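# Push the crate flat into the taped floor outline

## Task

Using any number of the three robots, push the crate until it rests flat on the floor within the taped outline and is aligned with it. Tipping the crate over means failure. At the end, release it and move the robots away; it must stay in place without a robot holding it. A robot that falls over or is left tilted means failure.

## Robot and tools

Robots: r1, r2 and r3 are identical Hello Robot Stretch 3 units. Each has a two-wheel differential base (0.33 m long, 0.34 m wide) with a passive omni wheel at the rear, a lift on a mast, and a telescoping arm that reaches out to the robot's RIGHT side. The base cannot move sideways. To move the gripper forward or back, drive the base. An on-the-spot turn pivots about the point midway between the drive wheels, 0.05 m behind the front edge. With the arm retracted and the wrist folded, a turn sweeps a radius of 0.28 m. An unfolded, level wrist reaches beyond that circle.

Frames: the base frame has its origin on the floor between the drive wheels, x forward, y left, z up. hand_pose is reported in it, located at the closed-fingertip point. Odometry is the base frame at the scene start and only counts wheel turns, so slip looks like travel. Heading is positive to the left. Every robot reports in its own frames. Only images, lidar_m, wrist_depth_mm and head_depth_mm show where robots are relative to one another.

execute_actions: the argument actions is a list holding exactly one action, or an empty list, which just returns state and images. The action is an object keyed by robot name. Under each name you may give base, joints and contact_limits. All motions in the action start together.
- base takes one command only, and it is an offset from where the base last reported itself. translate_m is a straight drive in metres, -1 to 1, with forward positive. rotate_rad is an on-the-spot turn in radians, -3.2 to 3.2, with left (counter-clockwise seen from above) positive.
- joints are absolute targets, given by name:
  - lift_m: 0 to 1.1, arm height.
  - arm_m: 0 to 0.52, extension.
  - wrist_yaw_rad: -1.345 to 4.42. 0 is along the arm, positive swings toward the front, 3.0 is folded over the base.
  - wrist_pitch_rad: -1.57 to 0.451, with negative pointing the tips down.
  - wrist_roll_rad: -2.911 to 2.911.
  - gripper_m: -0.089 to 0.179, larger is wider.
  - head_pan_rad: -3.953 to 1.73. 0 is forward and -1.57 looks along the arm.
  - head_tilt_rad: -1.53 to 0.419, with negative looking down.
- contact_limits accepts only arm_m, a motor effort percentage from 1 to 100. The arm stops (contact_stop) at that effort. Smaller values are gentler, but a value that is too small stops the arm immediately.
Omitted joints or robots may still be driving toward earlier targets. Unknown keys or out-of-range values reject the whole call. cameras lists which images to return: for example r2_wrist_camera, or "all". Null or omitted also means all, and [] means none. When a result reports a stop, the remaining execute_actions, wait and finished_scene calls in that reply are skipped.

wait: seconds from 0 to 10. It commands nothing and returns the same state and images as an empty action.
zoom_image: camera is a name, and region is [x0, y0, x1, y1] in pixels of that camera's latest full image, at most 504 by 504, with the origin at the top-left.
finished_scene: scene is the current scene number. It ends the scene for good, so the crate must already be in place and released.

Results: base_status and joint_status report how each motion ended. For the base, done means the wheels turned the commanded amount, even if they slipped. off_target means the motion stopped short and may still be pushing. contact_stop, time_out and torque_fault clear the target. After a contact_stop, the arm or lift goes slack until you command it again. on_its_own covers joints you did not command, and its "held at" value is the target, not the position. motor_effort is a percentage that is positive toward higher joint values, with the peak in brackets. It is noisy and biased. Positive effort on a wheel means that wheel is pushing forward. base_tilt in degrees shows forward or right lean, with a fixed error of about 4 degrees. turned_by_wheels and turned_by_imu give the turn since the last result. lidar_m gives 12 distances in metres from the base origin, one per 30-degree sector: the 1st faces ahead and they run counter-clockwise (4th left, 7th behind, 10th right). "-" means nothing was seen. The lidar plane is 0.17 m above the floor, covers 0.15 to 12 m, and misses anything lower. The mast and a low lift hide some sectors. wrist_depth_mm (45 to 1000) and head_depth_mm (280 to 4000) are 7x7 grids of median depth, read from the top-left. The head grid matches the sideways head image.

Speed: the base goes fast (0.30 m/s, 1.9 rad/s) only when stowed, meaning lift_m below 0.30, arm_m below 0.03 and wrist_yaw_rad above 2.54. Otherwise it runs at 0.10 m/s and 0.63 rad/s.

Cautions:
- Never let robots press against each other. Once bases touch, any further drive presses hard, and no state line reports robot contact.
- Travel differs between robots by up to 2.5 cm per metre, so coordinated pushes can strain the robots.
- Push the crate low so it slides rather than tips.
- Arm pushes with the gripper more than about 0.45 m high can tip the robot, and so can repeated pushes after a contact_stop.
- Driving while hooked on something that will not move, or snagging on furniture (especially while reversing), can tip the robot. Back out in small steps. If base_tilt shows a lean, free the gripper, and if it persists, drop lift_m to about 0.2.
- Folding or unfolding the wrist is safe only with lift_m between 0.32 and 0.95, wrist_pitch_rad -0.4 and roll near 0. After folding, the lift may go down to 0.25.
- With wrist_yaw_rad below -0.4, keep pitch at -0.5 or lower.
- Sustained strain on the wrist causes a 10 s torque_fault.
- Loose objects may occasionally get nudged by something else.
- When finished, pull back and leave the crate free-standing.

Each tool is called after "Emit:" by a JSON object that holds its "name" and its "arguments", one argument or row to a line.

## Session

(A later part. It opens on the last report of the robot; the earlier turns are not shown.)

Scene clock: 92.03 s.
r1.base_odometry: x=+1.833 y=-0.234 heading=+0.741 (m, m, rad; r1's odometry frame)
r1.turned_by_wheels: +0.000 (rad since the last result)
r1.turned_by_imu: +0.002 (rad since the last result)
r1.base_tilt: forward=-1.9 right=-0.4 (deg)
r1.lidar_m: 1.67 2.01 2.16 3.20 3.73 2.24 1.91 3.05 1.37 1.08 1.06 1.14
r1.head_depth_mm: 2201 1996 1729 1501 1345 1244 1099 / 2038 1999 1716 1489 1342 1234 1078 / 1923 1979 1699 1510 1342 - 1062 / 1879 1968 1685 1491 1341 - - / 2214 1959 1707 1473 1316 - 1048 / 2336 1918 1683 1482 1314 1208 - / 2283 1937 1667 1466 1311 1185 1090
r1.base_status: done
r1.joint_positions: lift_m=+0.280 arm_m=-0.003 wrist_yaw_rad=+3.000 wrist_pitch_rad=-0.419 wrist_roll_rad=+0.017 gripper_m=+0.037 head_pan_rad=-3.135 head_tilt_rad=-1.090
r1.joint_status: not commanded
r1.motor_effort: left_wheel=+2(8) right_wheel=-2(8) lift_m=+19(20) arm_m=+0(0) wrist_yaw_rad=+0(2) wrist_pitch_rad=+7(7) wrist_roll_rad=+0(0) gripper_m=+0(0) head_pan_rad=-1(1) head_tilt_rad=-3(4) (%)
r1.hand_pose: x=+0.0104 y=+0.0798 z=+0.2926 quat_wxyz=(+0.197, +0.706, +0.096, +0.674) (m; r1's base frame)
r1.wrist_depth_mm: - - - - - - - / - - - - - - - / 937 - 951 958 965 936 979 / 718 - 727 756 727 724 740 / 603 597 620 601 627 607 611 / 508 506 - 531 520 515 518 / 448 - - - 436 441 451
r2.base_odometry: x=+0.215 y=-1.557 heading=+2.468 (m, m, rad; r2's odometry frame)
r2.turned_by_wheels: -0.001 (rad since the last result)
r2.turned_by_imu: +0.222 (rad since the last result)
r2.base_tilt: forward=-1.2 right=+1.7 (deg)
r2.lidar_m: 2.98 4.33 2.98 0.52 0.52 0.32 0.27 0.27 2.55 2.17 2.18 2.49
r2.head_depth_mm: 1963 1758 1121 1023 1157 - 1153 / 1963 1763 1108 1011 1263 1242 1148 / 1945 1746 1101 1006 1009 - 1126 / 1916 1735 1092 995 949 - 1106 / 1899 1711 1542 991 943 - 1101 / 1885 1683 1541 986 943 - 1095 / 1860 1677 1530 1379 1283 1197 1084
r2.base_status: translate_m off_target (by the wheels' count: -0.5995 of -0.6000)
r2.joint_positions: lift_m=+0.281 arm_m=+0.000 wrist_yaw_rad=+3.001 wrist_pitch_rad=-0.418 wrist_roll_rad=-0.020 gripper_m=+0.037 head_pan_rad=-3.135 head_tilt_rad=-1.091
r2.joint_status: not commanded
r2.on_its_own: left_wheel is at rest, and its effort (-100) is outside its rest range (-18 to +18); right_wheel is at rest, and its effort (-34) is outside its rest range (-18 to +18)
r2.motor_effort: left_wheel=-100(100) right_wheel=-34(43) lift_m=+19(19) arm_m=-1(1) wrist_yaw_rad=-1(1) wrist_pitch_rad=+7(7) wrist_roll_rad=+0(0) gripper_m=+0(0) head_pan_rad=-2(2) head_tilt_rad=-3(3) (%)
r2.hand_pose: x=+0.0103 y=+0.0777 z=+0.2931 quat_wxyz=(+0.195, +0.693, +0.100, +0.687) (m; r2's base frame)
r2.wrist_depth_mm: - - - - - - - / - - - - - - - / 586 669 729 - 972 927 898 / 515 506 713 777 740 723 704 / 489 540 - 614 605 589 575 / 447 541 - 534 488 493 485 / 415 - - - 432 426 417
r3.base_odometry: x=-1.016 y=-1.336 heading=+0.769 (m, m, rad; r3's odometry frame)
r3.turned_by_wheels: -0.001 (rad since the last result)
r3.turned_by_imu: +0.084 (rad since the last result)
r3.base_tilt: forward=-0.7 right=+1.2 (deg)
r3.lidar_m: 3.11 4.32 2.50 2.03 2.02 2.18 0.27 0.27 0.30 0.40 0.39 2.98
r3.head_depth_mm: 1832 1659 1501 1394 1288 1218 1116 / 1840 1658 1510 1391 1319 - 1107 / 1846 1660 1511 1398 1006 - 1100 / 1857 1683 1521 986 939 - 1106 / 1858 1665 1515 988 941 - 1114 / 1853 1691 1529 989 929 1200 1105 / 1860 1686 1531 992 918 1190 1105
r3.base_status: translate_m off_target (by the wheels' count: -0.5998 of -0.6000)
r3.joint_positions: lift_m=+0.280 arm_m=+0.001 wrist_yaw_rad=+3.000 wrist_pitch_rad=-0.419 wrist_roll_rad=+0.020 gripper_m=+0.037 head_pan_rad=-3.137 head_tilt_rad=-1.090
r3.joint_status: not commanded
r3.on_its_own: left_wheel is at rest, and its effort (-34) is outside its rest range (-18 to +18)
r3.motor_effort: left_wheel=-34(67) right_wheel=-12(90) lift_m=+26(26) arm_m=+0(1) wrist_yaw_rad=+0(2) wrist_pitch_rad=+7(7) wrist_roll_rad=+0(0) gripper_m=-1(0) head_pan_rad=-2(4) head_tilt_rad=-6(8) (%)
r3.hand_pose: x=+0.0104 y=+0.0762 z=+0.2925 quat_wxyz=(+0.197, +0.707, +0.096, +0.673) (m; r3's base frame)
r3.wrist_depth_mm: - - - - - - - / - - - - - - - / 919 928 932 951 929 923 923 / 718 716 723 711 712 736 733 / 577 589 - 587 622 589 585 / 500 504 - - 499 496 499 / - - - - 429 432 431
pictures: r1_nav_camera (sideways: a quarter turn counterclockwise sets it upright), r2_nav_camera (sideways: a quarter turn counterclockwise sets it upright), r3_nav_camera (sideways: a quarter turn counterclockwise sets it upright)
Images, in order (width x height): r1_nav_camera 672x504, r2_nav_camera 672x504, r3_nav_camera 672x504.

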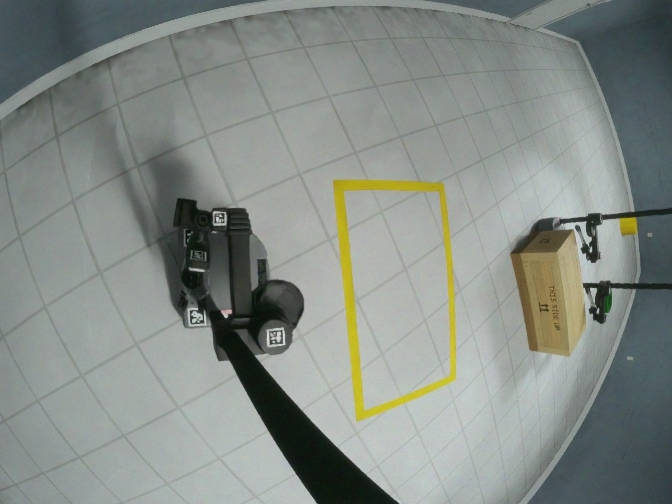

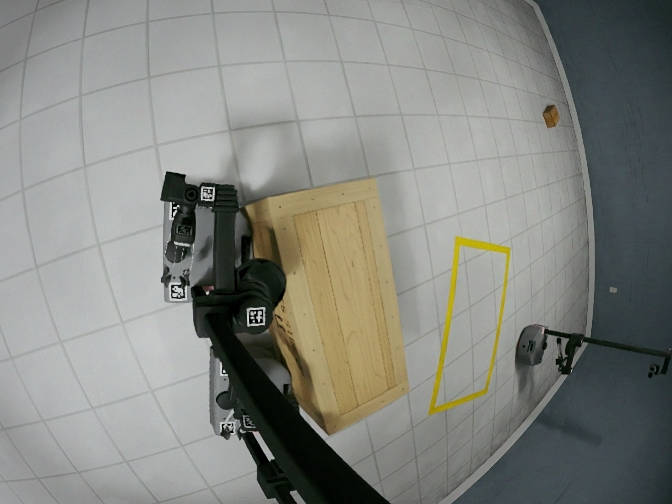

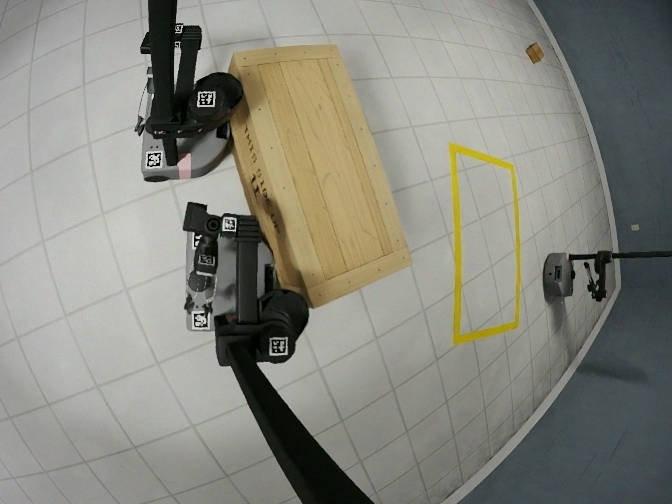

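Emit:
{"name": "execute_actions", "arguments": {
  "actions": [
    {"r1":{"base":{"translate_m":-1.0}},"r2":{"base":{"translate_m":0.06}},"r3":{"base":{"translate_m":0.65}}}
  ],
  "cameras": ["r1_nav_camera","r2_nav_camera","r3_nav_camera"]
}}

Scene clock: 113.70 s.
r1.base_odometry: x=+1.096 y=-0.909 heading=+0.741 (m, m, rad; r1's odometry frame)
r1.turned_by_wheels: +0.000 (rad since the last result)
r1.turned_by_imu: +0.001 (rad since the last result)
r1.base_tilt: forward=-2.0 right=-0.4 (deg)
r1.lidar_m: 2.33 2.93 3.14 3.35 3.33 1.06 0.90 4.27 1.92 1.50 1.47 1.58
r1.head_depth_mm: 2290 1410 1617 1501 1342 1240 1104 / 1873 1393 1546 1494 1328 1233 1080 / 2245 1387 1405 1498 1342 - 1063 / 2287 1377 1321 1483 1352 - - / 2046 1877 1620 1492 1325 - 1045 / 2295 1959 1684 1478 1317 1215 - / 2334 1939 1665 1473 1309 1188 1089
r1.base_status: done
r1.joint_positions: lift_m=+0.280 arm_m=-0.003 wrist_yaw_rad=+3.000 wrist_pitch_rad=-0.419 wrist_roll_rad=+0.017 gripper_m=+0.037 head_pan_rad=-3.135 head_tilt_rad=-1.090
r1.joint_status: not commanded
r1.motor_effort: left_wheel=+0(5) right_wheel=-2(9) lift_m=+19(20) arm_m=+0(0) wrist_yaw_rad=+0(0) wrist_pitch_rad=+7(7) wrist_roll_rad=+0(0) gripper_m=-1(1) head_pan_rad=-2(2) head_tilt_rad=-5(5) (%)
r1.hand_pose: x=+0.0104 y=+0.0798 z=+0.2926 quat_wxyz=(+0.197, +0.706, +0.096, +0.674) (m; r1's base frame)
r1.wrist_depth_mm: - - - - - - - / - - - - - - - / 936 - 930 954 964 958 969 / 732 - 733 741 733 736 725 / 612 598 618 602 628 614 600 / 511 501 - 524 534 512 518 / 453 - - - 429 439 452
r2.base_odometry: x=+0.168 y=-1.520 heading=+2.468 (m, m, rad; r2's odometry frame)
r2.turned_by_wheels: +0.000 (rad since the last result)
r2.turned_by_imu: -0.001 (rad since the last result)
r2.base_tilt: forward=-1.1 right=+1.8 (deg)
r2.lidar_m: 2.92 0.62 0.61 2.59 0.66 0.38 0.33 0.33 2.53 2.16 2.16 2.47
r2.head_depth_mm: 1722 1760 1122 1046 1326 - 1144 / 1964 1747 1105 1026 1314 1252 1142 / 1927 1747 1101 1007 1243 - 1128 / 1915 1719 1092 1003 1069 - 1108 / 1910 1697 1081 993 1109 - 1102 / 1885 1676 1073 992 1245 - 1095 / 1866 1666 1515 1397 1284 1198 1082
r2.base_status: done
r2.joint_positions: lift_m=+0.281 arm_m=+0.000 wrist_yaw_rad=+3.001 wrist_pitch_rad=-0.418 wrist_roll_rad=-0.020 gripper_m=+0.037 head_pan_rad=-3.135 head_tilt_rad=-1.091
r2.joint_status: not commanded
r2.motor_effort: left_wheel=+0(87) right_wheel=+0(31) lift_m=+19(19) arm_m=-1(1) wrist_yaw_rad=+0(1) wrist_pitch_rad=+7(7) wrist_roll_rad=+0(0) gripper_m=+0(0) head_pan_rad=-2(2) head_tilt_rad=-4(4) (%)
r2.hand_pose: x=+0.0103 y=+0.0777 z=+0.2931 quat_wxyz=(+0.195, +0.693, +0.100, +0.687) (m; r2's base frame)
r2.wrist_depth_mm: - - - - - - 532 / - - - - - - - / - - - 983 644 575 843 / 640 816 788 762 567 487 497 / 601 647 - 610 573 550 555 / 528 540 - 538 485 497 486 / 469 - - - 433 424 418
r3.base_odometry: x=-0.549 y=-0.884 heading=+0.769 (m, m, rad; r3's odometry frame)
r3.turned_by_wheels: +0.000 (rad since the last result)
r3.turned_by_imu: +0.002 (rad since the last result)
r3.base_tilt: forward=-0.7 right=+1.2 (deg)
r3.lidar_m: 2.48 3.73 2.83 2.27 2.26 2.46 0.88 0.58 0.61 2.52 2.49 2.72
r3.head_depth_mm: 1834 1661 1511 1388 1282 1217 1120 / 1823 1651 1514 1394 1315 - 1108 / 1848 1378 1505 1393 1321 - 1102 / 1297 1226 1476 1394 1305 - 1108 / 1299 1213 1461 1402 1289 - 1110 / 1306 1199 1378 1403 1300 1216 1110 / 1865 1183 1281 1198 1274 1212 1127
r3.base_status: done
r3.joint_positions: lift_m=+0.280 arm_m=+0.001 wrist_yaw_rad=+3.000 wrist_pitch_rad=-0.419 wrist_roll_rad=+0.020 gripper_m=+0.037 head_pan_rad=-3.137 head_tilt_rad=-1.090
r3.joint_status: not commanded
r3.motor_effort: left_wheel=+0(24) right_wheel=+2(12) lift_m=+26(26) arm_m=+0(0) wrist_yaw_rad=+0(0) wrist_pitch_rad=+7(7) wrist_roll_rad=+0(0) gripper_m=-1(1) head_pan_rad=-2(2) head_tilt_rad=-6(7) (%)
r3.hand_pose: x=+0.0104 y=+0.0762 z=+0.2925 quat_wxyz=(+0.197, +0.707, +0.096, +0.673) (m; r3's base frame)
r3.wrist_depth_mm: - - - - - - - / - - - - - - - / 908 952 923 974 915 933 913 / 719 708 719 713 719 717 709 / 588 578 - 595 606 591 597 / 496 509 - - 497 497 502 / - - - - 426 431 432
pictures: r1_nav_camera (sideways: a quarter turn counterclockwise sets it upright), r2_nav_camera (sideways: a quarter turn counterclockwise sets it upright), r3_nav_camera (sideways: a quarter turn counterclockwise sets it upright)
Images, in order (width x height): r1_nav_camera 672x504, r2_nav_camera 672x504, r3_nav_camera 672x504.

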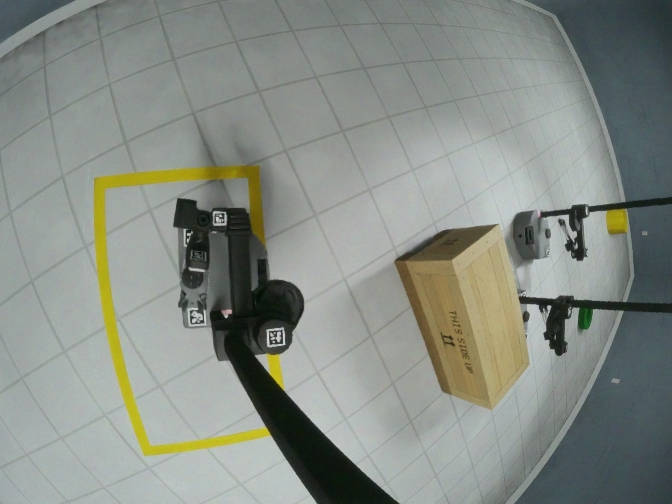

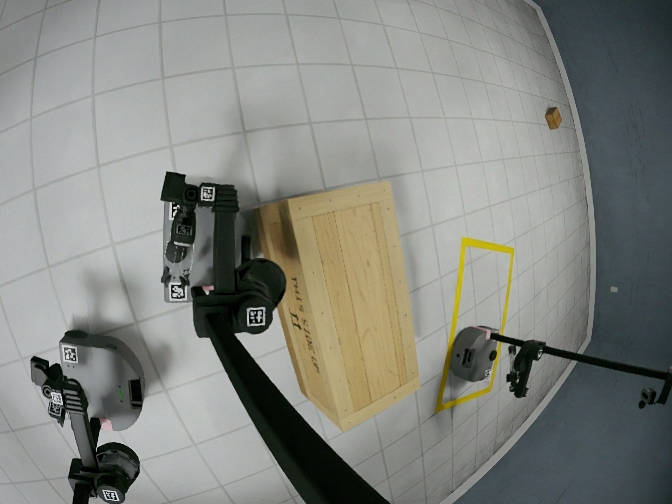

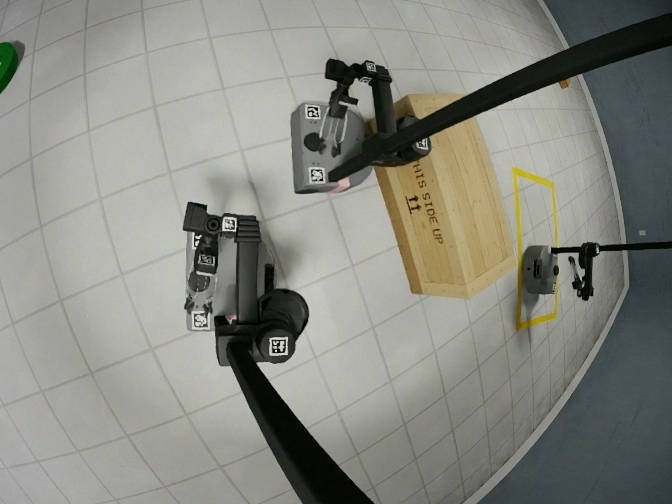

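Emit:
{"name": "execute_actions", "arguments": {
  "actions": [
    {"r1":{"base":{"translate_m":-0.61}},"r2":{"base":{"translate_m":0.1}}}
  ],
  "cameras": []
}}

Emit:
{"name": "execute_actions", "arguments": {
  "actions": [
    {"r1":{"base":{"translate_m":-0.32}},"r2":{"base":{"rotate_rad":-0.24}}}
  ],
  "cameras": ["r1_nav_camera","r2_nav_camera","r3_nav_camera"]
}}

Scene clock: 123.07 s.
r1.base_odometry: x=+0.646 y=-1.321 heading=+0.741 (m, m, rad; r1's odometry frame)
r1.turned_by_wheels: +0.000 (rad since the last result)
r1.turned_by_imu: +0.001 (rad since the last result)
r1.base_tilt: forward=-2.0 right=-0.4 (deg)
r1.lidar_m: 2.73 3.49 3.74 3.09 0.74 0.34 0.29 5.06 2.25 1.76 1.73 1.85
r1.head_depth_mm: 2386 1863 1210 1058 1305 1248 1095 / 2261 1257 1518 1054 1240 1230 1080 / 2370 1935 1628 1046 985 - 1062 / 2166 1869 1690 1046 940 - - / 2130 1710 1695 1055 1277 - 1047 / 2159 1907 1674 1479 1311 1215 - / 2297 1947 1663 1467 1313 1179 1092
r1.base_status: done
r1.joint_positions: lift_m=+0.280 arm_m=-0.003 wrist_yaw_rad=+3.000 wrist_pitch_rad=-0.419 wrist_roll_rad=+0.017 gripper_m=+0.037 head_pan_rad=-3.135 head_tilt_rad=-1.090
r1.joint_status: not commanded
r1.motor_effort: left_wheel=+2(7) right_wheel=-2(10) lift_m=+20(19) arm_m=+0(0) wrist_yaw_rad=-1(1) wrist_pitch_rad=+7(7) wrist_roll_rad=+0(0) gripper_m=+1(1) head_pan_rad=-1(2) head_tilt_rad=-4(3) (%)
r1.hand_pose: x=+0.0104 y=+0.0798 z=+0.2926 quat_wxyz=(+0.197, +0.706, +0.096, +0.674) (m; r1's base frame)
r1.wrist_depth_mm: - - - - - - - / - - - - - - - / 924 - 936 959 971 934 960 / 720 - 736 724 742 740 743 / 598 602 622 600 639 602 610 / 508 510 - 518 528 518 516 / 453 - - - 431 447 439
r2.base_odometry: x=+0.090 y=-1.457 heading=+2.468 (m, m, rad; r2's odometry frame)
r2.turned_by_wheels: +0.000 (rad since the last result)
r2.turned_by_imu: -0.001 (rad since the last result)
r2.base_tilt: forward=-1.1 right=+1.8 (deg)
r2.lidar_m: 2.82 4.17 0.55 2.61 0.86 0.49 0.43 0.43 2.49 2.13 2.13 2.45
r2.head_depth_mm: 1230 1443 1121 1232 1333 - 1144 / 1966 1711 1111 1157 1324 1253 1146 / 1939 1738 1103 1084 1340 - 1127 / 1928 1725 1093 1039 1336 - 1105 / 1902 1709 1081 1014 1297 - 1098 / 1886 1689 1083 1022 1285 - 1096 / 1862 1670 1521 1393 1287 1202 1084
r2.base_status: done
r2.joint_positions: lift_m=+0.281 arm_m=+0.000 wrist_yaw_rad=+3.001 wrist_pitch_rad=-0.418 wrist_roll_rad=-0.020 gripper_m=+0.037 head_pan_rad=-3.135 head_tilt_rad=-1.091
r2.joint_status: not commanded
r2.motor_effort: left_wheel=+0(11) right_wheel=+0(5) lift_m=+19(19) arm_m=-1(1) wrist_yaw_rad=+0(0) wrist_pitch_rad=+7(6) wrist_roll_rad=+0(0) gripper_m=+0(0) head_pan_rad=-2(3) head_tilt_rad=-4(4) (%)
r2.hand_pose: x=+0.0103 y=+0.0777 z=+0.2931 quat_wxyz=(+0.195, +0.693, +0.100, +0.687) (m; r2's base frame)
r2.wrist_depth_mm: - - - - - 558 - / - - - - - - - / - - - 959 578 580 900 / 857 815 771 726 495 480 698 / 672 649 - 606 525 537 569 / 546 536 - 531 486 496 489 / 468 - - - 437 426 418
r3.base_odometry: x=-0.549 y=-0.884 heading=+0.769 (m, m, rad; r3's odometry frame)
r3.turned_by_wheels: +0.000 (rad since the last result)
r3.turned_by_imu: +0.000 (rad since the last result)
r3.base_tilt: forward=-0.7 right=+1.3 (deg)
r3.lidar_m: 2.47 3.73 2.82 2.26 2.25 2.46 0.88 0.51 0.50 2.52 2.50 2.72
r3.head_depth_mm: 1829 1655 1503 1379 1287 1223 1123 / 1836 1660 1506 1394 1310 - 1106 / 1664 1383 1491 1382 1316 - 1102 / 1296 1227 1474 1405 1307 - 1105 / 1305 1207 1463 1405 1295 - 1109 / 1303 1200 1385 1412 1281 1220 1106 / 1870 1181 1314 1220 1149 1208 1130
r3.base_status: not commanded
r3.joint_positions: lift_m=+0.280 arm_m=+0.001 wrist_yaw_rad=+3.000 wrist_pitch_rad=-0.419 wrist_roll_rad=+0.020 gripper_m=+0.037 head_pan_rad=-3.137 head_tilt_rad=-1.090
r3.joint_status: not commanded
r3.motor_effort: left_wheel=+0(0) right_wheel=+2(2) lift_m=+26(27) arm_m=+0(0) wrist_yaw_rad=-1(0) wrist_pitch_rad=+7(7) wrist_roll_rad=+0(0) gripper_m=-1(1) head_pan_rad=-2(2) head_tilt_rad=-6(6) (%)
r3.hand_pose: x=+0.0104 y=+0.0762 z=+0.2925 quat_wxyz=(+0.197, +0.707, +0.096, +0.673) (m; r3's base frame)
r3.wrist_depth_mm: - - - - - - - / - - - - - - - / 904 897 944 927 938 924 925 / 719 714 734 722 712 701 723 / 589 586 - 594 606 587 591 / 497 511 - - 497 507 499 / - - - - 429 435 434
pictures: none
No camera images: the call's "cameras" was empty. Leave "cameras" out to get every camera's image.

Scene clock: 126.20 s.
r1.base_odometry: x=+0.410 y=-1.537 heading=+0.742 (m, m, rad; r1's odometry frame)
r1.turned_by_wheels: +0.001 (rad since the last result)
r1.turned_by_imu: +0.313 (rad since the last result)
r1.base_tilt: forward=-1.9 right=-0.4 (deg)
r1.lidar_m: 3.76 3.78 3.23 0.53 0.31 0.27 0.27 2.89 1.94 1.79 1.81 2.29
r1.head_depth_mm: 2403 1915 1725 1331 942 887 1099 / 2379 1610 1581 1052 939 953 1083 / 2292 1499 1571 1047 943 - 1064 / 2358 1966 1706 1493 961 - - / 2343 1955 1689 1481 1322 - 1042 / 2326 1955 1672 1473 1311 1216 - / 2308 1943 1681 1482 1306 1183 1092
r1.base_status: translate_m off_target (by the wheels' count: -0.3197 of -0.3200)
r1.joint_positions: lift_m=+0.280 arm_m=-0.003 wrist_yaw_rad=+3.000 wrist_pitch_rad=-0.418 wrist_roll_rad=+0.017 gripper_m=+0.037 head_pan_rad=-3.135 head_tilt_rad=-1.090
r1.joint_status: not commanded
r1.on_its_own: left_wheel is at rest, and its effort (-19) is outside its rest range (-18 to +18); right_wheel is at rest, and its effort (-54) is outside its rest range (-18 to +18)
r1.motor_effort: left_wheel=-19(46) right_wheel=-54(76) lift_m=+19(20) arm_m=+1(0) wrist_yaw_rad=+0(0) wrist_pitch_rad=+7(7) wrist_roll_rad=+0(0) gripper_m=+0(1) head_pan_rad=-1(1) head_tilt_rad=-4(4) (%)
r1.hand_pose: x=+0.0104 y=+0.0798 z=+0.2927 quat_wxyz=(+0.197, +0.706, +0.096, +0.674) (m; r1's base frame)
r1.wrist_depth_mm: 290 - 728 - - - - / 296 - 743 - - - - / 308 - 762 938 934 949 967 / 319 - 692 742 722 753 751 / 324 403 623 595 636 623 601 / 326 433 - 519 530 517 506 / 310 - - - 434 441 444
r2.base_odometry: x=+0.090 y=-1.457 heading=+2.228 (m, m, rad; r2's odometry frame)
r2.turned_by_wheels: -0.240 (rad since the last result)
r2.turned_by_imu: -0.244 (rad since the last result)
r2.base_tilt: forward=-1.1 right=+2.0 (deg)
r2.lidar_m: 3.01 2.81 0.55 0.65 0.66 0.44 0.41 0.42 3.00 2.21 2.13 2.21
r2.head_depth_mm: 1967 1114 1118 1051 1326 - 1013 / 1078 1253 1109 1041 1310 1246 1139 / 1929 1721 1095 1032 1318 - 1121 / 1942 1712 1091 1021 1297 - 1105 / 1903 1701 1083 1018 1279 - 1106 / 1879 1678 1073 1011 1257 - 1102 / 1867 1674 1069 993 1262 1201 1093
r2.base_status: done
r2.joint_positions: lift_m=+0.281 arm_m=+0.000 wrist_yaw_rad=+3.001 wrist_pitch_rad=-0.418 wrist_roll_rad=-0.020 gripper_m=+0.037 head_pan_rad=-3.135 head_tilt_rad=-1.091
r2.joint_status: not commanded
r2.motor_effort: left_wheel=+2(13) right_wheel=-1(6) lift_m=+19(19) arm_m=-1(1) wrist_yaw_rad=-1(1) wrist_pitch_rad=+7(6) wrist_roll_rad=+0(0) gripper_m=-1(0) head_pan_rad=-2(2) head_tilt_rad=-3(4) (%)
r2.hand_pose: x=+0.0103 y=+0.0777 z=+0.2931 quat_wxyz=(+0.195, +0.693, +0.100, +0.687) (m; r2's base frame)
r2.wrist_depth_mm: - - - - 638 - - / - - - - - - - / - - - 635 580 942 880 / 804 813 788 526 520 710 694 / 596 655 - 569 572 583 573 / 532 542 - 528 495 497 488 / 472 - - - 438 429 417
r3.base_odometry: x=-0.549 y=-0.884 heading=+0.769 (m, m, rad; r3's odometry frame)
r3.turned_by_wheels: +0.000 (rad since the last result)
r3.turned_by_imu: +0.000 (rad since the last result)
r3.base_tilt: forward=-0.7 right=+1.2 (deg)
r3.lidar_m: 2.47 3.73 2.82 2.26 2.26 2.46 0.68 0.49 0.47 2.51 2.50 2.72
r3.head_depth_mm: 1824 1653 1504 1388 1282 1213 1118 / 1820 1641 1517 1385 1313 - 1114 / 1562 1452 1466 1384 1316 - 1098 / 1166 1174 1149 1381 1307 - 1107 / 1832 1175 1166 1397 1285 - 1113 / 1852 1181 1182 1412 1273 1221 1100 / 1871 1184 1195 1203 1135 1210 1134
r3.base_status: not commanded
r3.joint_positions: lift_m=+0.280 arm_m=+0.001 wrist_yaw_rad=+3.000 wrist_pitch_rad=-0.419 wrist_roll_rad=+0.020 gripper_m=+0.037 head_pan_rad=-3.137 head_tilt_rad=-1.090
r3.joint_status: not commanded
r3.motor_effort: left_wheel=+0(0) right_wheel=+2(2) lift_m=+27(27) arm_m=+0(1) wrist_yaw_rad=-1(1) wrist_pitch_rad=+7(7) wrist_roll_rad=+0(0) gripper_m=-1(1) head_pan_rad=-2(2) head_tilt_rad=-5(6) (%)
r3.hand_pose: x=+0.0104 y=+0.0762 z=+0.2925 quat_wxyz=(+0.197, +0.707, +0.096, +0.673) (m; r3's base frame)
r3.wrist_depth_mm: - - - - - - - / - - - - - - - / 947 946 921 950 934 951 941 / 708 714 717 736 707 720 736 / 580 598 - 594 624 597 596 / 499 510 - - 495 499 495 / - - - - 430 430 428
pictures: r1_nav_camera (sideways: a quarter turn counterclockwise sets it upright), r2_nav_camera (sideways: a quarter turn counterclockwise sets it upright), r3_nav_camera (sideways: a quarter turn counterclockwise sets it upright)
Images, in order (width x height): r1_nav_camera 672x504, r2_nav_camera 672x504, r3_nav_camera 672x504.

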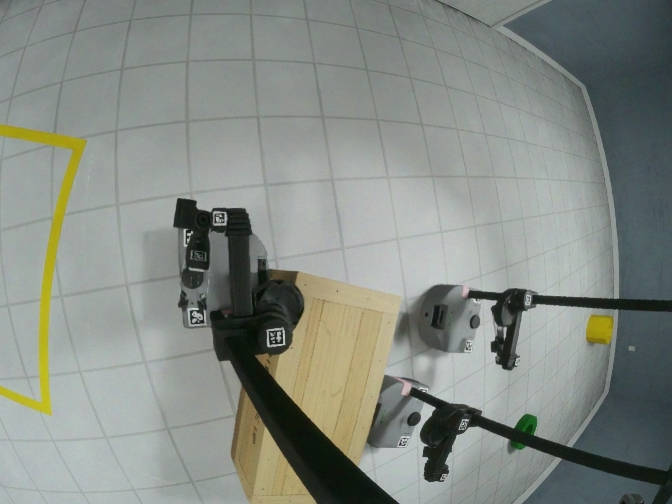

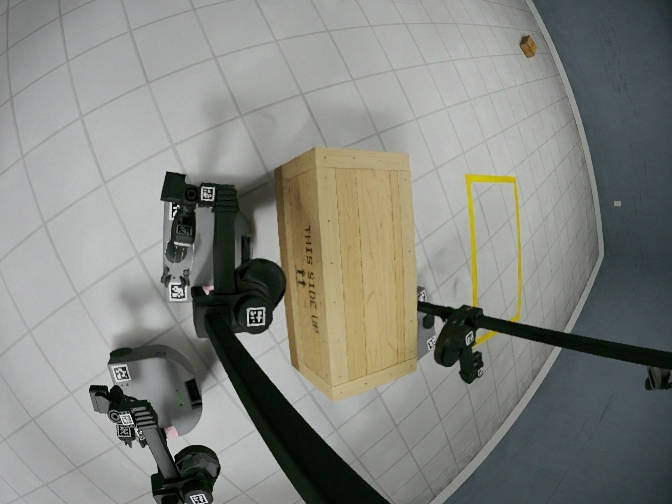

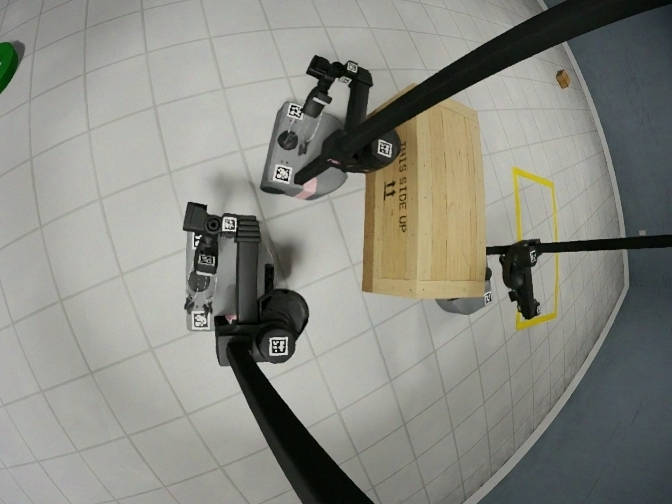

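Emit:
{"name": "execute_actions", "arguments": {
  "actions": [
    {"r1":{"base":{"translate_m":-0.08}},"r2":{"base":{"rotate_rad":1.35}}}
  ],
  "cameras": ["r1_nav_camera","r3_nav_camera"]
}}

Scene clock: 141.10 s.
r1.base_odometry: x=+0.351 y=-1.591 heading=+0.742 (m, m, rad; r1's odometry frame)
r1.turned_by_wheels: +0.000 (rad since the last result)
r1.turned_by_imu: +0.004 (rad since the last result)
r1.base_tilt: forward=-2.0 right=-0.4 (deg)
r1.lidar_m: 3.82 3.89 3.20 0.43 0.29 0.27 0.27 2.89 1.94 1.80 1.82 2.30
r1.head_depth_mm: 2384 1901 1719 1512 944 872 1092 / 2359 1854 1528 1050 936 883 1078 / 2243 1193 1517 1051 940 - 1059 / 2345 1974 1699 1483 968 - - / 2350 1981 1684 1481 1319 - 1044 / 2324 1963 1671 1467 1310 1203 - / 2301 1946 1675 1478 1316 1185 1089
r1.base_status: translate_m off_target (by the wheels' count: -0.0797 of -0.0800)
r1.joint_positions: lift_m=+0.280 arm_m=-0.003 wrist_yaw_rad=+3.000 wrist_pitch_rad=-0.418 wrist_roll_rad=+0.017 gripper_m=+0.037 head_pan_rad=-3.135 head_tilt_rad=-1.090
r1.joint_status: not commanded
r1.on_its_own: right_wheel is at rest, and its effort (-50) is outside its rest range (-18 to +18)
r1.motor_effort: left_wheel=-18(30) right_wheel=-50(79) lift_m=+19(19) arm_m=+0(1) wrist_yaw_rad=+0(1) wrist_pitch_rad=+7(7) wrist_roll_rad=+0(0) gripper_m=+0(0) head_pan_rad=-1(1) head_tilt_rad=-4(4) (%)
r1.hand_pose: x=+0.0104 y=+0.0798 z=+0.2927 quat_wxyz=(+0.197, +0.706, +0.096, +0.674) (m; r1's base frame)
r1.wrist_depth_mm: - - 549 - - - - / 275 - 574 - - - - / 293 - 610 963 960 957 934 / 298 - 672 724 747 735 742 / 299 365 614 614 618 602 616 / 305 383 - 526 522 510 505 / 295 - - - 435 444 442
r2.base_odometry: x=+0.090 y=-1.457 heading=-2.705 (m, m, rad; r2's odometry frame)
r2.turned_by_wheels: +1.350 (rad since the last result)
r2.turned_by_imu: +1.363 (rad since the last result)
r2.base_tilt: forward=-1.1 right=+1.8 (deg)
r2.lidar_m: 0.55 2.61 0.44 0.39 0.39 0.46 2.42 2.13 2.13 2.52 2.81 4.21
r2.head_depth_mm: 1976 1766 1594 1436 960 - 1057 / 1978 1755 1585 1444 1236 1219 1146 / 1923 1740 1563 1431 1332 - 1124 / 1911 1725 1561 1424 1343 - 1105 / 1905 1706 1546 1410 1314 - 1100 / 1867 1685 1533 1400 1290 - 1100 / 1864 1677 1519 1389 1273 1202 1086
r2.base_status: done
r2.joint_positions: lift_m=+0.281 arm_m=+0.000 wrist_yaw_rad=+3.001 wrist_pitch_rad=-0.418 wrist_roll_rad=-0.020 gripper_m=+0.037 head_pan_rad=-3.135 head_tilt_rad=-1.091
r2.joint_status: not commanded
r2.motor_effort: left_wheel=-3(12) right_wheel=+1(8) lift_m=+19(19) arm_m=-1(1) wrist_yaw_rad=-1(0) wrist_pitch_rad=+7(7) wrist_roll_rad=+0(0) gripper_m=+0(1) head_pan_rad=-2(2) head_tilt_rad=-3(4) (%)
r2.hand_pose: x=+0.0103 y=+0.0777 z=+0.2931 quat_wxyz=(+0.195, +0.693, +0.100, +0.687) (m; r2's base frame)
r2.wrist_depth_mm: 355 - 395 419 459 514 - / 353 - 418 452 505 577 - / 375 400 460 497 562 819 904 / 408 440 502 553 632 699 699 / 439 482 - 597 619 595 573 / 489 518 - 532 486 496 487 / 472 - - - 433 426 418
r3.base_odometry: x=-0.549 y=-0.884 heading=+0.769 (m, m, rad; r3's odometry frame)
r3.turned_by_wheels: +0.000 (rad since the last result)
r3.turned_by_imu: +0.000 (rad since the last result)
r3.base_tilt: forward=-0.7 right=+1.2 (deg)
r3.lidar_m: 2.47 3.74 2.81 2.26 2.26 2.46 0.60 0.65 0.54 2.51 2.49 2.72
r3.head_depth_mm: 1836 1650 1503 1383 1275 1219 1119 / 1794 1640 1512 1391 1310 - 1110 / 1181 1434 1480 1371 1321 - 1097 / 1110 1173 1092 1349 1310 - 1107 / 1810 1185 1098 1369 1290 - 1111 / 1851 1183 1119 1386 1289 1222 1113 / 1856 1190 1145 1410 1279 1211 1132
r3.base_status: not commanded
r3.joint_positions: lift_m=+0.280 arm_m=+0.001 wrist_yaw_rad=+3.000 wrist_pitch_rad=-0.419 wrist_roll_rad=+0.020 gripper_m=+0.037 head_pan_rad=-3.137 head_tilt_rad=-1.090
r3.joint_status: not commanded
r3.motor_effort: left_wheel=+0(0) right_wheel=+2(2) lift_m=+26(26) arm_m=+0(0) wrist_yaw_rad=-1(0) wrist_pitch_rad=+7(7) wrist_roll_rad=+0(0) gripper_m=-1(0) head_pan_rad=-2(2) head_tilt_rad=-6(6) (%)
r3.hand_pose: x=+0.0104 y=+0.0762 z=+0.2925 quat_wxyz=(+0.197, +0.707, +0.096, +0.673) (m; r3's base frame)
r3.wrist_depth_mm: - - - - - - - / - - - - - - - / 944 946 932 900 930 954 944 / 717 724 723 715 709 733 730 / 582 580 - 586 624 587 602 / 495 512 - - 499 498 504 / - - - - 430 427 432
pictures: r1_nav_camera (sideways: a quarter turn counterclockwise sets it upright), r3_nav_camera (sideways: a quarter turn counterclockwise sets it upright)
Images, in order (width x height): r1_nav_camera 672x504, r3_nav_camera 672x504.

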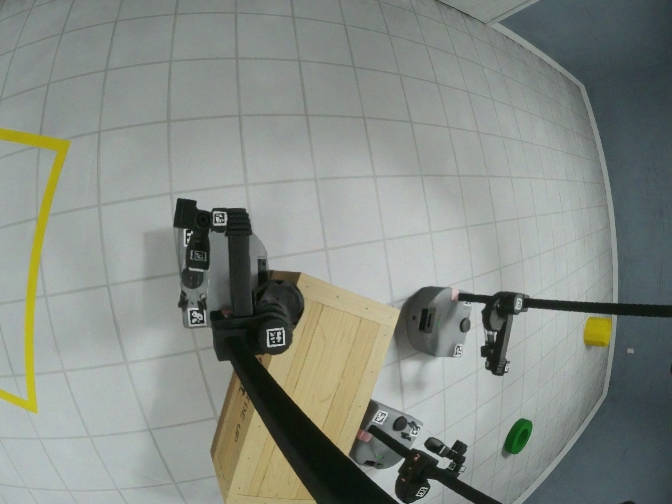

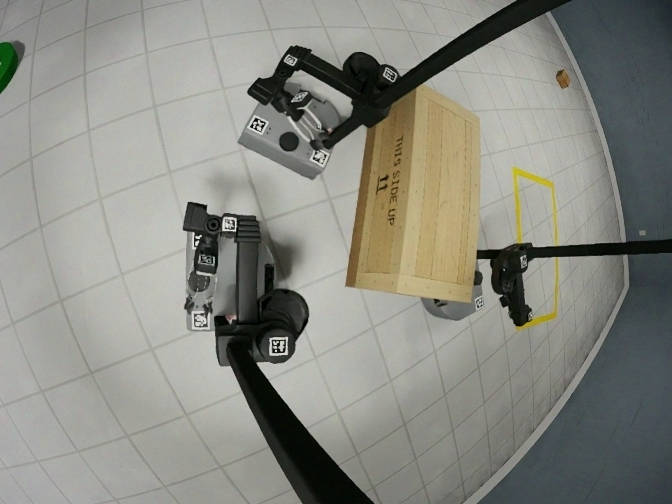

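Emit:
{"name": "execute_actions", "arguments": {
  "actions": [
    {"r1":{"base":{"translate_m":0.2}},"r2":{"base":{"translate_m":-0.27}},"r3":{"base":{"rotate_rad":0.77}}}
  ],
  "cameras": []
}}

Emit:
{"name": "execute_actions", "arguments": {
  "actions": [
    {"r1":{"base":{"rotate_rad":-0.42}},"r2":{"base":{"rotate_rad":-1.39}},"r3":{"base":{"translate_m":-0.2}}}
  ],
  "cameras": ["r1_nav_camera","r2_nav_camera","r3_nav_camera"]
}}

Scene clock: 147.43 s.
r1.base_odometry: x=+0.499 y=-1.456 heading=+0.742 (m, m, rad; r1's odometry frame)
r1.turned_by_wheels: +0.000 (rad since the last result)
r1.turned_by_imu: +0.002 (rad since the last result)
r1.base_tilt: forward=-2.0 right=-0.4 (deg)
r1.lidar_m: 3.63 3.68 3.23 0.73 0.49 0.45 0.46 2.86 1.92 1.78 1.80 2.28
r1.head_depth_mm: 2425 1972 1734 1057 985 1213 1099 / 2245 1632 1584 1055 1054 1233 1082 / 2363 1854 1603 1044 1162 - 1063 / 2353 1966 1684 1079 1286 - - / 2324 1969 1697 1482 1320 - 1046 / 2329 1955 1683 1481 1313 1212 - / 2307 1944 1662 1468 1309 1182 1094
r1.base_status: done
r1.joint_positions: lift_m=+0.280 arm_m=-0.003 wrist_yaw_rad=+3.000 wrist_pitch_rad=-0.418 wrist_roll_rad=+0.017 gripper_m=+0.037 head_pan_rad=-3.135 head_tilt_rad=-1.090
r1.joint_status: not commanded
r1.motor_effort: left_wheel=-1(14) right_wheel=+1(38) lift_m=+20(19) arm_m=+0(0) wrist_yaw_rad=+0(1) wrist_pitch_rad=+7(7) wrist_roll_rad=+0(0) gripper_m=+0(1) head_pan_rad=-1(1) head_tilt_rad=-4(4) (%)
r1.hand_pose: x=+0.0104 y=+0.0798 z=+0.2927 quat_wxyz=(+0.197, +0.706, +0.096, +0.674) (m; r1's base frame)
r1.wrist_depth_mm: 431 - - - - - - / 444 - - - - - - / 470 - 937 964 941 945 970 / 482 - 744 726 735 740 752 / 496 571 623 611 622 603 615 / 486 511 - 529 530 517 512 / 447 - - - 432 445 448
r2.base_odometry: x=+0.335 y=-1.343 heading=-2.705 (m, m, rad; r2's odometry frame)
r2.turned_by_wheels: +0.000 (rad since the last result)
r2.turned_by_imu: -0.001 (rad since the last result)
r2.base_tilt: forward=-1.2 right=+1.7 (deg)
r2.lidar_m: 0.82 0.62 0.37 0.33 0.33 3.62 2.19 1.93 1.94 2.29 2.97 4.39
r2.head_depth_mm: 1965 1764 1595 1454 1337 - 893 / 1947 1744 1585 1443 1330 1254 1127 / 1946 1726 1556 1442 1341 - 1127 / 1920 1713 1556 1418 1340 - 1105 / 1892 1706 1551 1415 1316 - 1099 / 1899 1683 1529 1407 1291 - 1102 / 1863 1676 1528 1392 1286 1200 1089
r2.base_status: done
r2.joint_positions: lift_m=+0.281 arm_m=+0.000 wrist_yaw_rad=+3.001 wrist_pitch_rad=-0.418 wrist_roll_rad=-0.020 gripper_m=+0.037 head_pan_rad=-3.135 head_tilt_rad=-1.091
r2.joint_status: not commanded
r2.motor_effort: left_wheel=-3(15) right_wheel=+2(5) lift_m=+19(19) arm_m=-1(1) wrist_yaw_rad=+0(0) wrist_pitch_rad=+7(7) wrist_roll_rad=+0(0) gripper_m=+1(0) head_pan_rad=-2(2) head_tilt_rad=-4(4) (%)
r2.hand_pose: x=+0.0103 y=+0.0777 z=+0.2931 quat_wxyz=(+0.195, +0.693, +0.100, +0.687) (m; r2's base frame)
r2.wrist_depth_mm: - - 340 362 399 440 499 / - - 362 393 440 492 557 / - - 396 434 486 550 650 / 856 810 436 476 539 623 685 / 663 648 - 540 591 585 572 / 550 541 - 525 483 494 485 / 469 - - - 437 430 418
r3.base_odometry: x=-0.549 y=-0.884 heading=+1.539 (m, m, rad; r3's odometry frame)
r3.turned_by_wheels: +0.770 (rad since the last result)
r3.turned_by_imu: +0.756 (rad since the last result)
r3.base_tilt: forward=-0.7 right=+1.2 (deg)
r3.lidar_m: 3.73 2.43 2.25 2.27 0.60 0.60 0.76 0.81 2.49 2.51 2.54 2.48
r3.head_depth_mm: 1812 1163 1090 1238 1281 1214 1118 / 1291 1162 1204 1373 1312 - 1111 / 1836 1212 1458 1395 1314 - 1101 / 1862 1617 1502 1399 1309 - 1112 / 1048 1321 1370 1400 1301 - 1113 / 1097 1454 1346 1408 1298 1226 1102 / 1863 1073 1476 1412 1303 1209 1124
r3.base_status: done
r3.joint_positions: lift_m=+0.280 arm_m=+0.001 wrist_yaw_rad=+3.000 wrist_pitch_rad=-0.419 wrist_roll_rad=+0.020 gripper_m=+0.037 head_pan_rad=-3.137 head_tilt_rad=-1.090
r3.joint_status: not commanded
r3.motor_effort: left_wheel=-1(8) right_wheel=+4(13) lift_m=+26(27) arm_m=-1(0) wrist_yaw_rad=+0(1) wrist_pitch_rad=+7(7) wrist_roll_rad=+0(0) gripper_m=-1(0) head_pan_rad=-2(2) head_tilt_rad=-7(6) (%)
r3.hand_pose: x=+0.0104 y=+0.0762 z=+0.2925 quat_wxyz=(+0.197, +0.707, +0.096, +0.673) (m; r3's base frame)
r3.wrist_depth_mm: - - - - - - - / - - - - - - - / 861 915 902 931 940 929 942 / 583 720 712 727 733 716 726 / 568 584 - 582 616 595 592 / 494 509 - - 508 504 501 / - - - - 432 432 435
pictures: none
No camera images: the call's "cameras" was empty. Leave "cameras" out to get every camera's image.

Scene clock: 149.90 s.
r1.base_odometry: x=+0.499 y=-1.456 heading=+0.322 (m, m, rad; r1's odometry frame)
r1.turned_by_wheels: -0.420 (rad since the last result)
r1.turned_by_imu: -0.421 (rad since the last result)
r1.base_tilt: forward=-1.9 right=-0.5 (deg)
r1.lidar_m: 2.49 3.63 3.76 3.10 0.65 0.47 0.45 0.47 2.51 1.85 1.78 1.83
r1.head_depth_mm: 2264 1158 1495 1053 1277 1243 1099 / 2389 1967 1448 1051 1273 1223 1074 / 2378 1996 1694 1046 1241 - 1055 / 2341 1616 1513 1041 1218 - - / 2190 1266 1511 1042 1267 - 1045 / 2323 1940 1677 1387 1297 1219 - / 2310 1936 1668 1455 1317 1192 1090
r1.base_status: done
r1.joint_positions: lift_m=+0.280 arm_m=-0.003 wrist_yaw_rad=+3.000 wrist_pitch_rad=-0.418 wrist_roll_rad=+0.017 gripper_m=+0.037 head_pan_rad=-3.135 head_tilt_rad=-1.090
r1.joint_status: not commanded
r1.motor_effort: left_wheel=+2(8) right_wheel=-2(8) lift_m=+20(20) arm_m=+0(0) wrist_yaw_rad=+0(1) wrist_pitch_rad=+7(7) wrist_roll_rad=+0(0) gripper_m=+0(0) head_pan_rad=-1(2) head_tilt_rad=-4(4) (%)
r1.hand_pose: x=+0.0104 y=+0.0798 z=+0.2927 quat_wxyz=(+0.197, +0.706, +0.096, +0.674) (m; r1's base frame)
r1.wrist_depth_mm: - - - - - - - / - - - - - - - / 931 - 941 957 918 927 964 / 707 - 726 747 734 749 736 / 610 596 614 603 629 607 612 / 510 513 - 531 527 507 508 / 452 - - - 433 443 439
r2.base_odometry: x=+0.335 y=-1.343 heading=+2.188 (m, m, rad; r2's odometry frame)
r2.turned_by_wheels: -1.390 (rad since the last result)
r2.turned_by_imu: -1.406 (rad since the last result)
r2.base_tilt: forward=-1.2 right=+1.7 (deg)
r2.lidar_m: 2.65 2.97 4.13 0.63 0.48 0.35 0.33 0.34 2.85 2.02 1.93 1.99
r2.head_depth_mm: 1126 1494 1120 1020 1191 - 1071 / 1942 1585 1107 1011 1194 1254 1137 / 1940 1728 1098 1005 1044 - 1122 / 1914 1711 1094 998 1000 - 1103 / 1906 1705 1095 994 1089 - 1102 / 1888 1683 1528 1404 1286 - 1097 / 1857 1669 1519 1390 1289 1206 1090
r2.base_status: done
r2.joint_positions: lift_m=+0.281 arm_m=+0.000 wrist_yaw_rad=+3.001 wrist_pitch_rad=-0.418 wrist_roll_rad=-0.020 gripper_m=+0.037 head_pan_rad=-3.135 head_tilt_rad=-1.091
r2.joint_status: not commanded
r2.motor_effort: left_wheel=+2(16) right_wheel=-1(5) lift_m=+19(19) arm_m=-1(1) wrist_yaw_rad=-1(1) wrist_pitch_rad=+6(7) wrist_roll_rad=+0(0) gripper_m=-1(0) head_pan_rad=-2(2) head_tilt_rad=-4(4) (%)
r2.hand_pose: x=+0.0103 y=+0.0776 z=+0.2931 quat_wxyz=(+0.195, +0.693, +0.100, +0.687) (m; r2's base frame)
r2.wrist_depth_mm: 516 - - - - - - / 485 - - - - - - / 471 642 716 615 673 927 877 / 451 649 655 564 676 707 701 / 439 617 - 595 612 578 571 / 422 528 - 538 489 490 482 / 408 - - - 435 428 419
r3.base_odometry: x=-0.556 y=-1.084 heading=+1.539 (m, m, rad; r3's odometry frame)
r3.turned_by_wheels: +0.000 (rad since the last result)
r3.turned_by_imu: -0.001 (rad since the last result)
r3.base_tilt: forward=-0.7 right=+1.2 (deg)
r3.lidar_m: 3.84 2.51 2.33 2.35 0.48 0.48 0.53 0.53 2.42 2.44 3.04 2.63
r3.head_depth_mm: 1837 1163 1060 1009 1227 1223 1117 / 1839 1165 1079 1188 1301 - 1105 / 1844 1170 1150 1377 1313 - 1102 / 1849 1671 1226 1348 1305 - 1110 / 1852 1657 877 1233 1294 - 1107 / 560 989 1291 1354 1302 1218 1101 / 1871 1682 1519 1406 1305 1212 1127
r3.base_status: done
r3.joint_positions: lift_m=+0.280 arm_m=+0.001 wrist_yaw_rad=+3.000 wrist_pitch_rad=-0.419 wrist_roll_rad=+0.020 gripper_m=+0.037 head_pan_rad=-3.137 head_tilt_rad=-1.090
r3.joint_status: not commanded
r3.motor_effort: left_wheel=-1(9) right_wheel=+4(9) lift_m=+26(27) arm_m=-1(0) wrist_yaw_rad=+0(1) wrist_pitch_rad=+7(7) wrist_roll_rad=+0(0) gripper_m=-1(1) head_pan_rad=-2(2) head_tilt_rad=-7(7) (%)
r3.hand_pose: x=+0.0104 y=+0.0762 z=+0.2925 quat_wxyz=(+0.197, +0.707, +0.096, +0.673) (m; r3's base frame)
r3.wrist_depth_mm: 377 - - - - - - / 397 438 - - - - - / 422 474 916 940 939 943 936 / 445 526 739 720 737 730 723 / 478 558 - 586 597 577 602 / 481 511 - - 504 496 498 / - - - - 435 431 430
pictures: r1_nav_camera (sideways: a quarter turn counterclockwise sets it upright), r2_nav_camera (sideways: a quarter turn counterclockwise sets it upright), r3_nav_camera (sideways: a quarter turn counterclockwise sets it upright)
Images, in order (width x height): r1_nav_camera 672x504, r2_nav_camera 672x504, r3_nav_camera 672x504.

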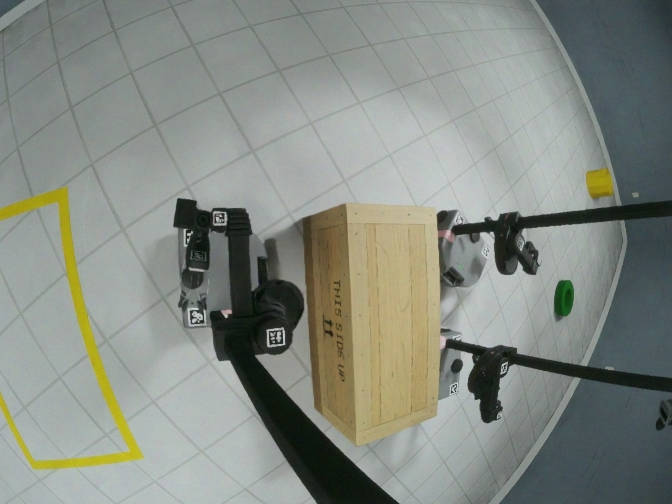

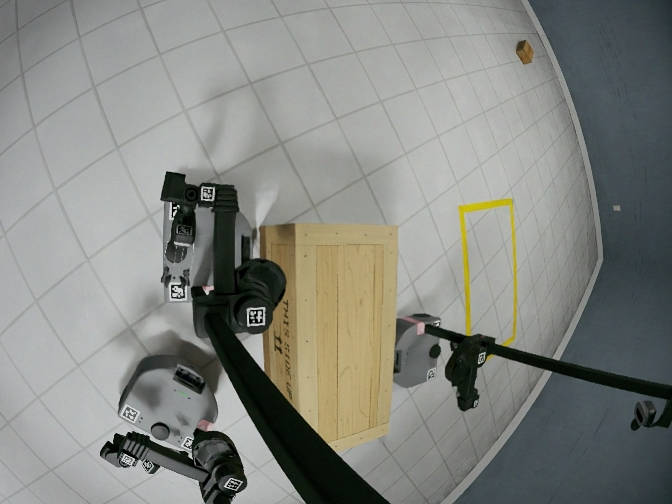

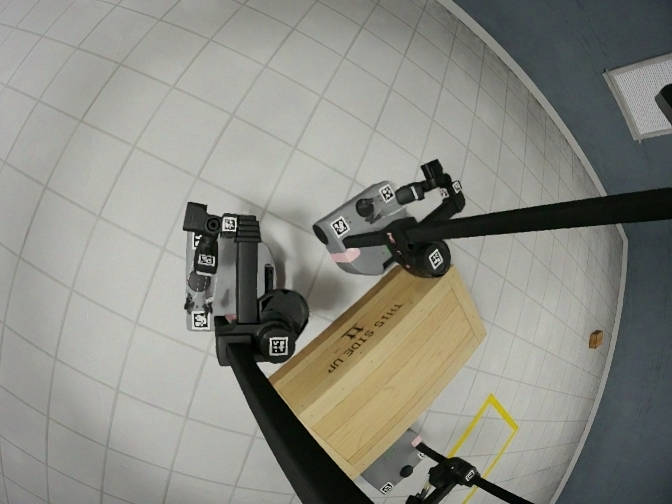

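Emit:
{"name": "execute_actions", "arguments": {
  "actions": [
    {"r1":{"base":{"translate_m":0.3}},"r2":{"base":{"translate_m":-0.045}},"r3":{"base":{"translate_m":-0.1}}}
  ],
  "cameras": ["r2_nav_camera","r3_nav_camera"]
}}

Scene clock: 156.87 s.
r1.base_odometry: x=+0.783 y=-1.361 heading=+0.322 (m, m, rad; r1's odometry frame)
r1.turned_by_wheels: +0.000 (rad since the last result)
r1.turned_by_imu: +0.002 (rad since the last result)
r1.base_tilt: forward=-1.9 right=-0.5 (deg)
r1.lidar_m: 2.27 3.37 3.53 3.29 3.17 0.78 0.76 0.78 2.34 1.69 1.62 1.68
r1.head_depth_mm: 2377 1343 1202 1434 1342 1247 1096 / 2388 1541 1201 1423 1336 1223 1079 / 2295 1948 1208 1422 1340 - 1064 / 1340 1672 1204 1407 1344 - - / 2266 1920 1203 1401 1327 - 1046 / 2293 1967 1655 1475 1306 1211 - / 2302 1937 1669 1463 1315 1183 1092
r1.base_status: done
r1.joint_positions: lift_m=+0.280 arm_m=-0.003 wrist_yaw_rad=+3.000 wrist_pitch_rad=-0.418 wrist_roll_rad=+0.017 gripper_m=+0.037 head_pan_rad=-3.135 head_tilt_rad=-1.090
r1.joint_status: not commanded
r1.motor_effort: left_wheel=+2(8) right_wheel=-2(8) lift_m=+19(20) arm_m=+0(1) wrist_yaw_rad=-1(1) wrist_pitch_rad=+7(7) wrist_roll_rad=+0(0) gripper_m=-1(0) head_pan_rad=-1(1) head_tilt_rad=-3(4) (%)
r1.hand_pose: x=+0.0104 y=+0.0798 z=+0.2927 quat_wxyz=(+0.197, +0.706, +0.096, +0.674) (m; r1's base frame)
r1.wrist_depth_mm: - - - - - - - / - - - - - - - / 942 - 929 940 934 965 954 / 739 - 746 730 732 736 733 / 591 606 626 606 640 614 608 / 515 510 - 533 526 511 512 / 453 - - - 428 445 448
r2.base_odometry: x=+0.361 y=-1.380 heading=+2.188 (m, m, rad; r2's odometry frame)
r2.turned_by_wheels: +0.000 (rad since the last result)
r2.turned_by_imu: -0.001 (rad since the last result)
r2.base_tilt: forward=-1.2 right=+1.8 (deg)
r2.lidar_m: 2.68 2.98 4.11 0.55 0.42 0.30 0.28 0.29 2.89 2.05 1.96 2.01
r2.head_depth_mm: 1273 1591 1605 1021 1016 - 1002 / 1921 1614 1573 1011 1017 1266 1106 / 1956 1732 1575 1006 955 - 1128 / 1926 1701 1543 1000 941 - 1105 / 1903 1689 1517 993 949 - 1104 / 1882 1684 1534 1402 1287 - 1099 / 1872 1666 1528 1392 1287 1197 1085
r2.base_status: done
r2.joint_positions: lift_m=+0.281 arm_m=+0.000 wrist_yaw_rad=+3.001 wrist_pitch_rad=-0.418 wrist_roll_rad=-0.020 gripper_m=+0.037 head_pan_rad=-3.135 head_tilt_rad=-1.091
r2.joint_status: not commanded
r2.motor_effort: left_wheel=+2(10) right_wheel=-1(6) lift_m=+19(19) arm_m=-1(1) wrist_yaw_rad=+0(0) wrist_pitch_rad=+7(7) wrist_roll_rad=+0(0) gripper_m=+0(0) head_pan_rad=-2(2) head_tilt_rad=-4(3) (%)
r2.hand_pose: x=+0.0103 y=+0.0776 z=+0.2931 quat_wxyz=(+0.195, +0.693, +0.100, +0.687) (m; r2's base frame)
r2.wrist_depth_mm: 465 - - - - - - / 412 - - - - - - / 402 546 673 607 629 945 897 / 392 564 532 508 511 722 706 / 377 581 - 503 599 581 569 / 362 509 - 528 484 493 482 / 357 - - - 435 427 417
r3.base_odometry: x=-0.559 y=-1.184 heading=+1.539 (m, m, rad; r3's odometry frame)
r3.turned_by_wheels: +0.000 (rad since the last result)
r3.turned_by_imu: -0.001 (rad since the last result)
r3.base_tilt: forward=-0.7 right=+1.3 (deg)
r3.lidar_m: 3.93 2.55 2.36 2.38 0.42 0.42 0.45 0.45 2.38 2.41 2.99 2.71
r3.head_depth_mm: 1835 1178 1064 971 1072 1211 1113 / 1847 1172 1066 1030 1265 - 1111 / 1835 1656 1086 1317 1318 - 1104 / 1868 1662 871 1234 1310 - 1105 / 1837 633 795 1184 1284 - 1107 / 474 992 1060 1284 1297 1216 1105 / 1862 1682 1488 1408 1300 1213 1133
r3.base_status: done
r3.joint_positions: lift_m=+0.280 arm_m=+0.001 wrist_yaw_rad=+3.000 wrist_pitch_rad=-0.419 wrist_roll_rad=+0.020 gripper_m=+0.037 head_pan_rad=-3.137 head_tilt_rad=-1.090
r3.joint_status: not commanded
r3.motor_effort: left_wheel=-1(9) right_wheel=+4(9) lift_m=+26(27) arm_m=+0(0) wrist_yaw_rad=+0(0) wrist_pitch_rad=+7(7) wrist_roll_rad=+0(0) gripper_m=+0(1) head_pan_rad=-2(2) head_tilt_rad=-7(6) (%)
r3.hand_pose: x=+0.0104 y=+0.0762 z=+0.2925 quat_wxyz=(+0.197, +0.707, +0.096, +0.673) (m; r3's base frame)
r3.wrist_depth_mm: 333 - - - - - - / 351 388 - - - - - / 376 421 923 927 937 922 918 / 392 454 721 714 706 721 723 / 416 496 - 589 612 596 597 / 446 516 - - 502 503 501 / - - - - 431 439 433
pictures: r2_nav_camera (sideways: a quarter turn counterclockwise sets it upright), r3_nav_camera (sideways: a quarter turn counterclockwise sets it upright)
Images, in order (width x height): r2_nav_camera 672x504, r3_nav_camera 672x504.

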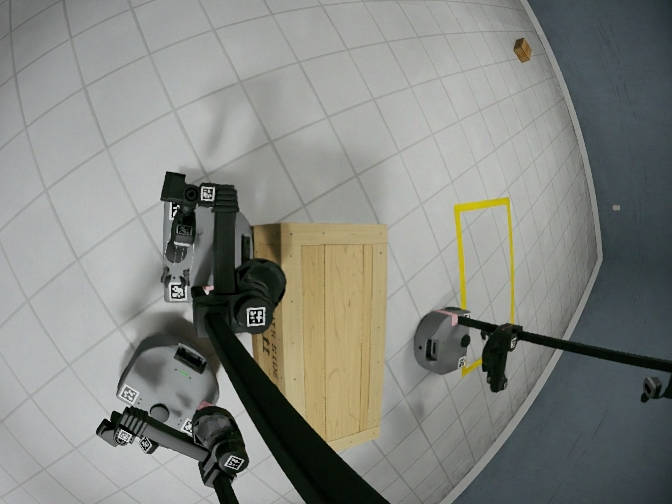

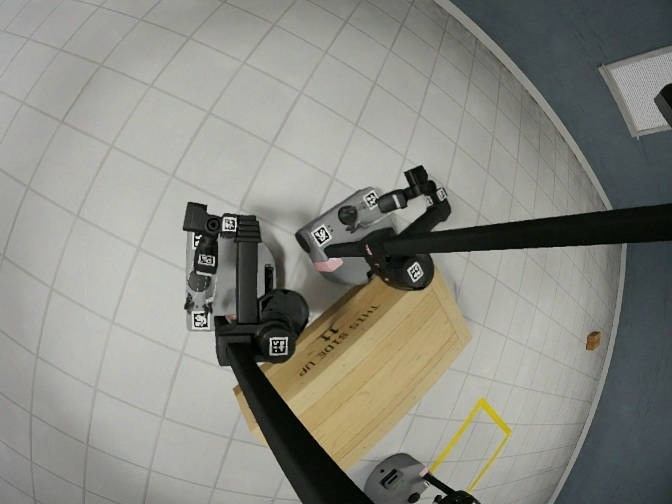

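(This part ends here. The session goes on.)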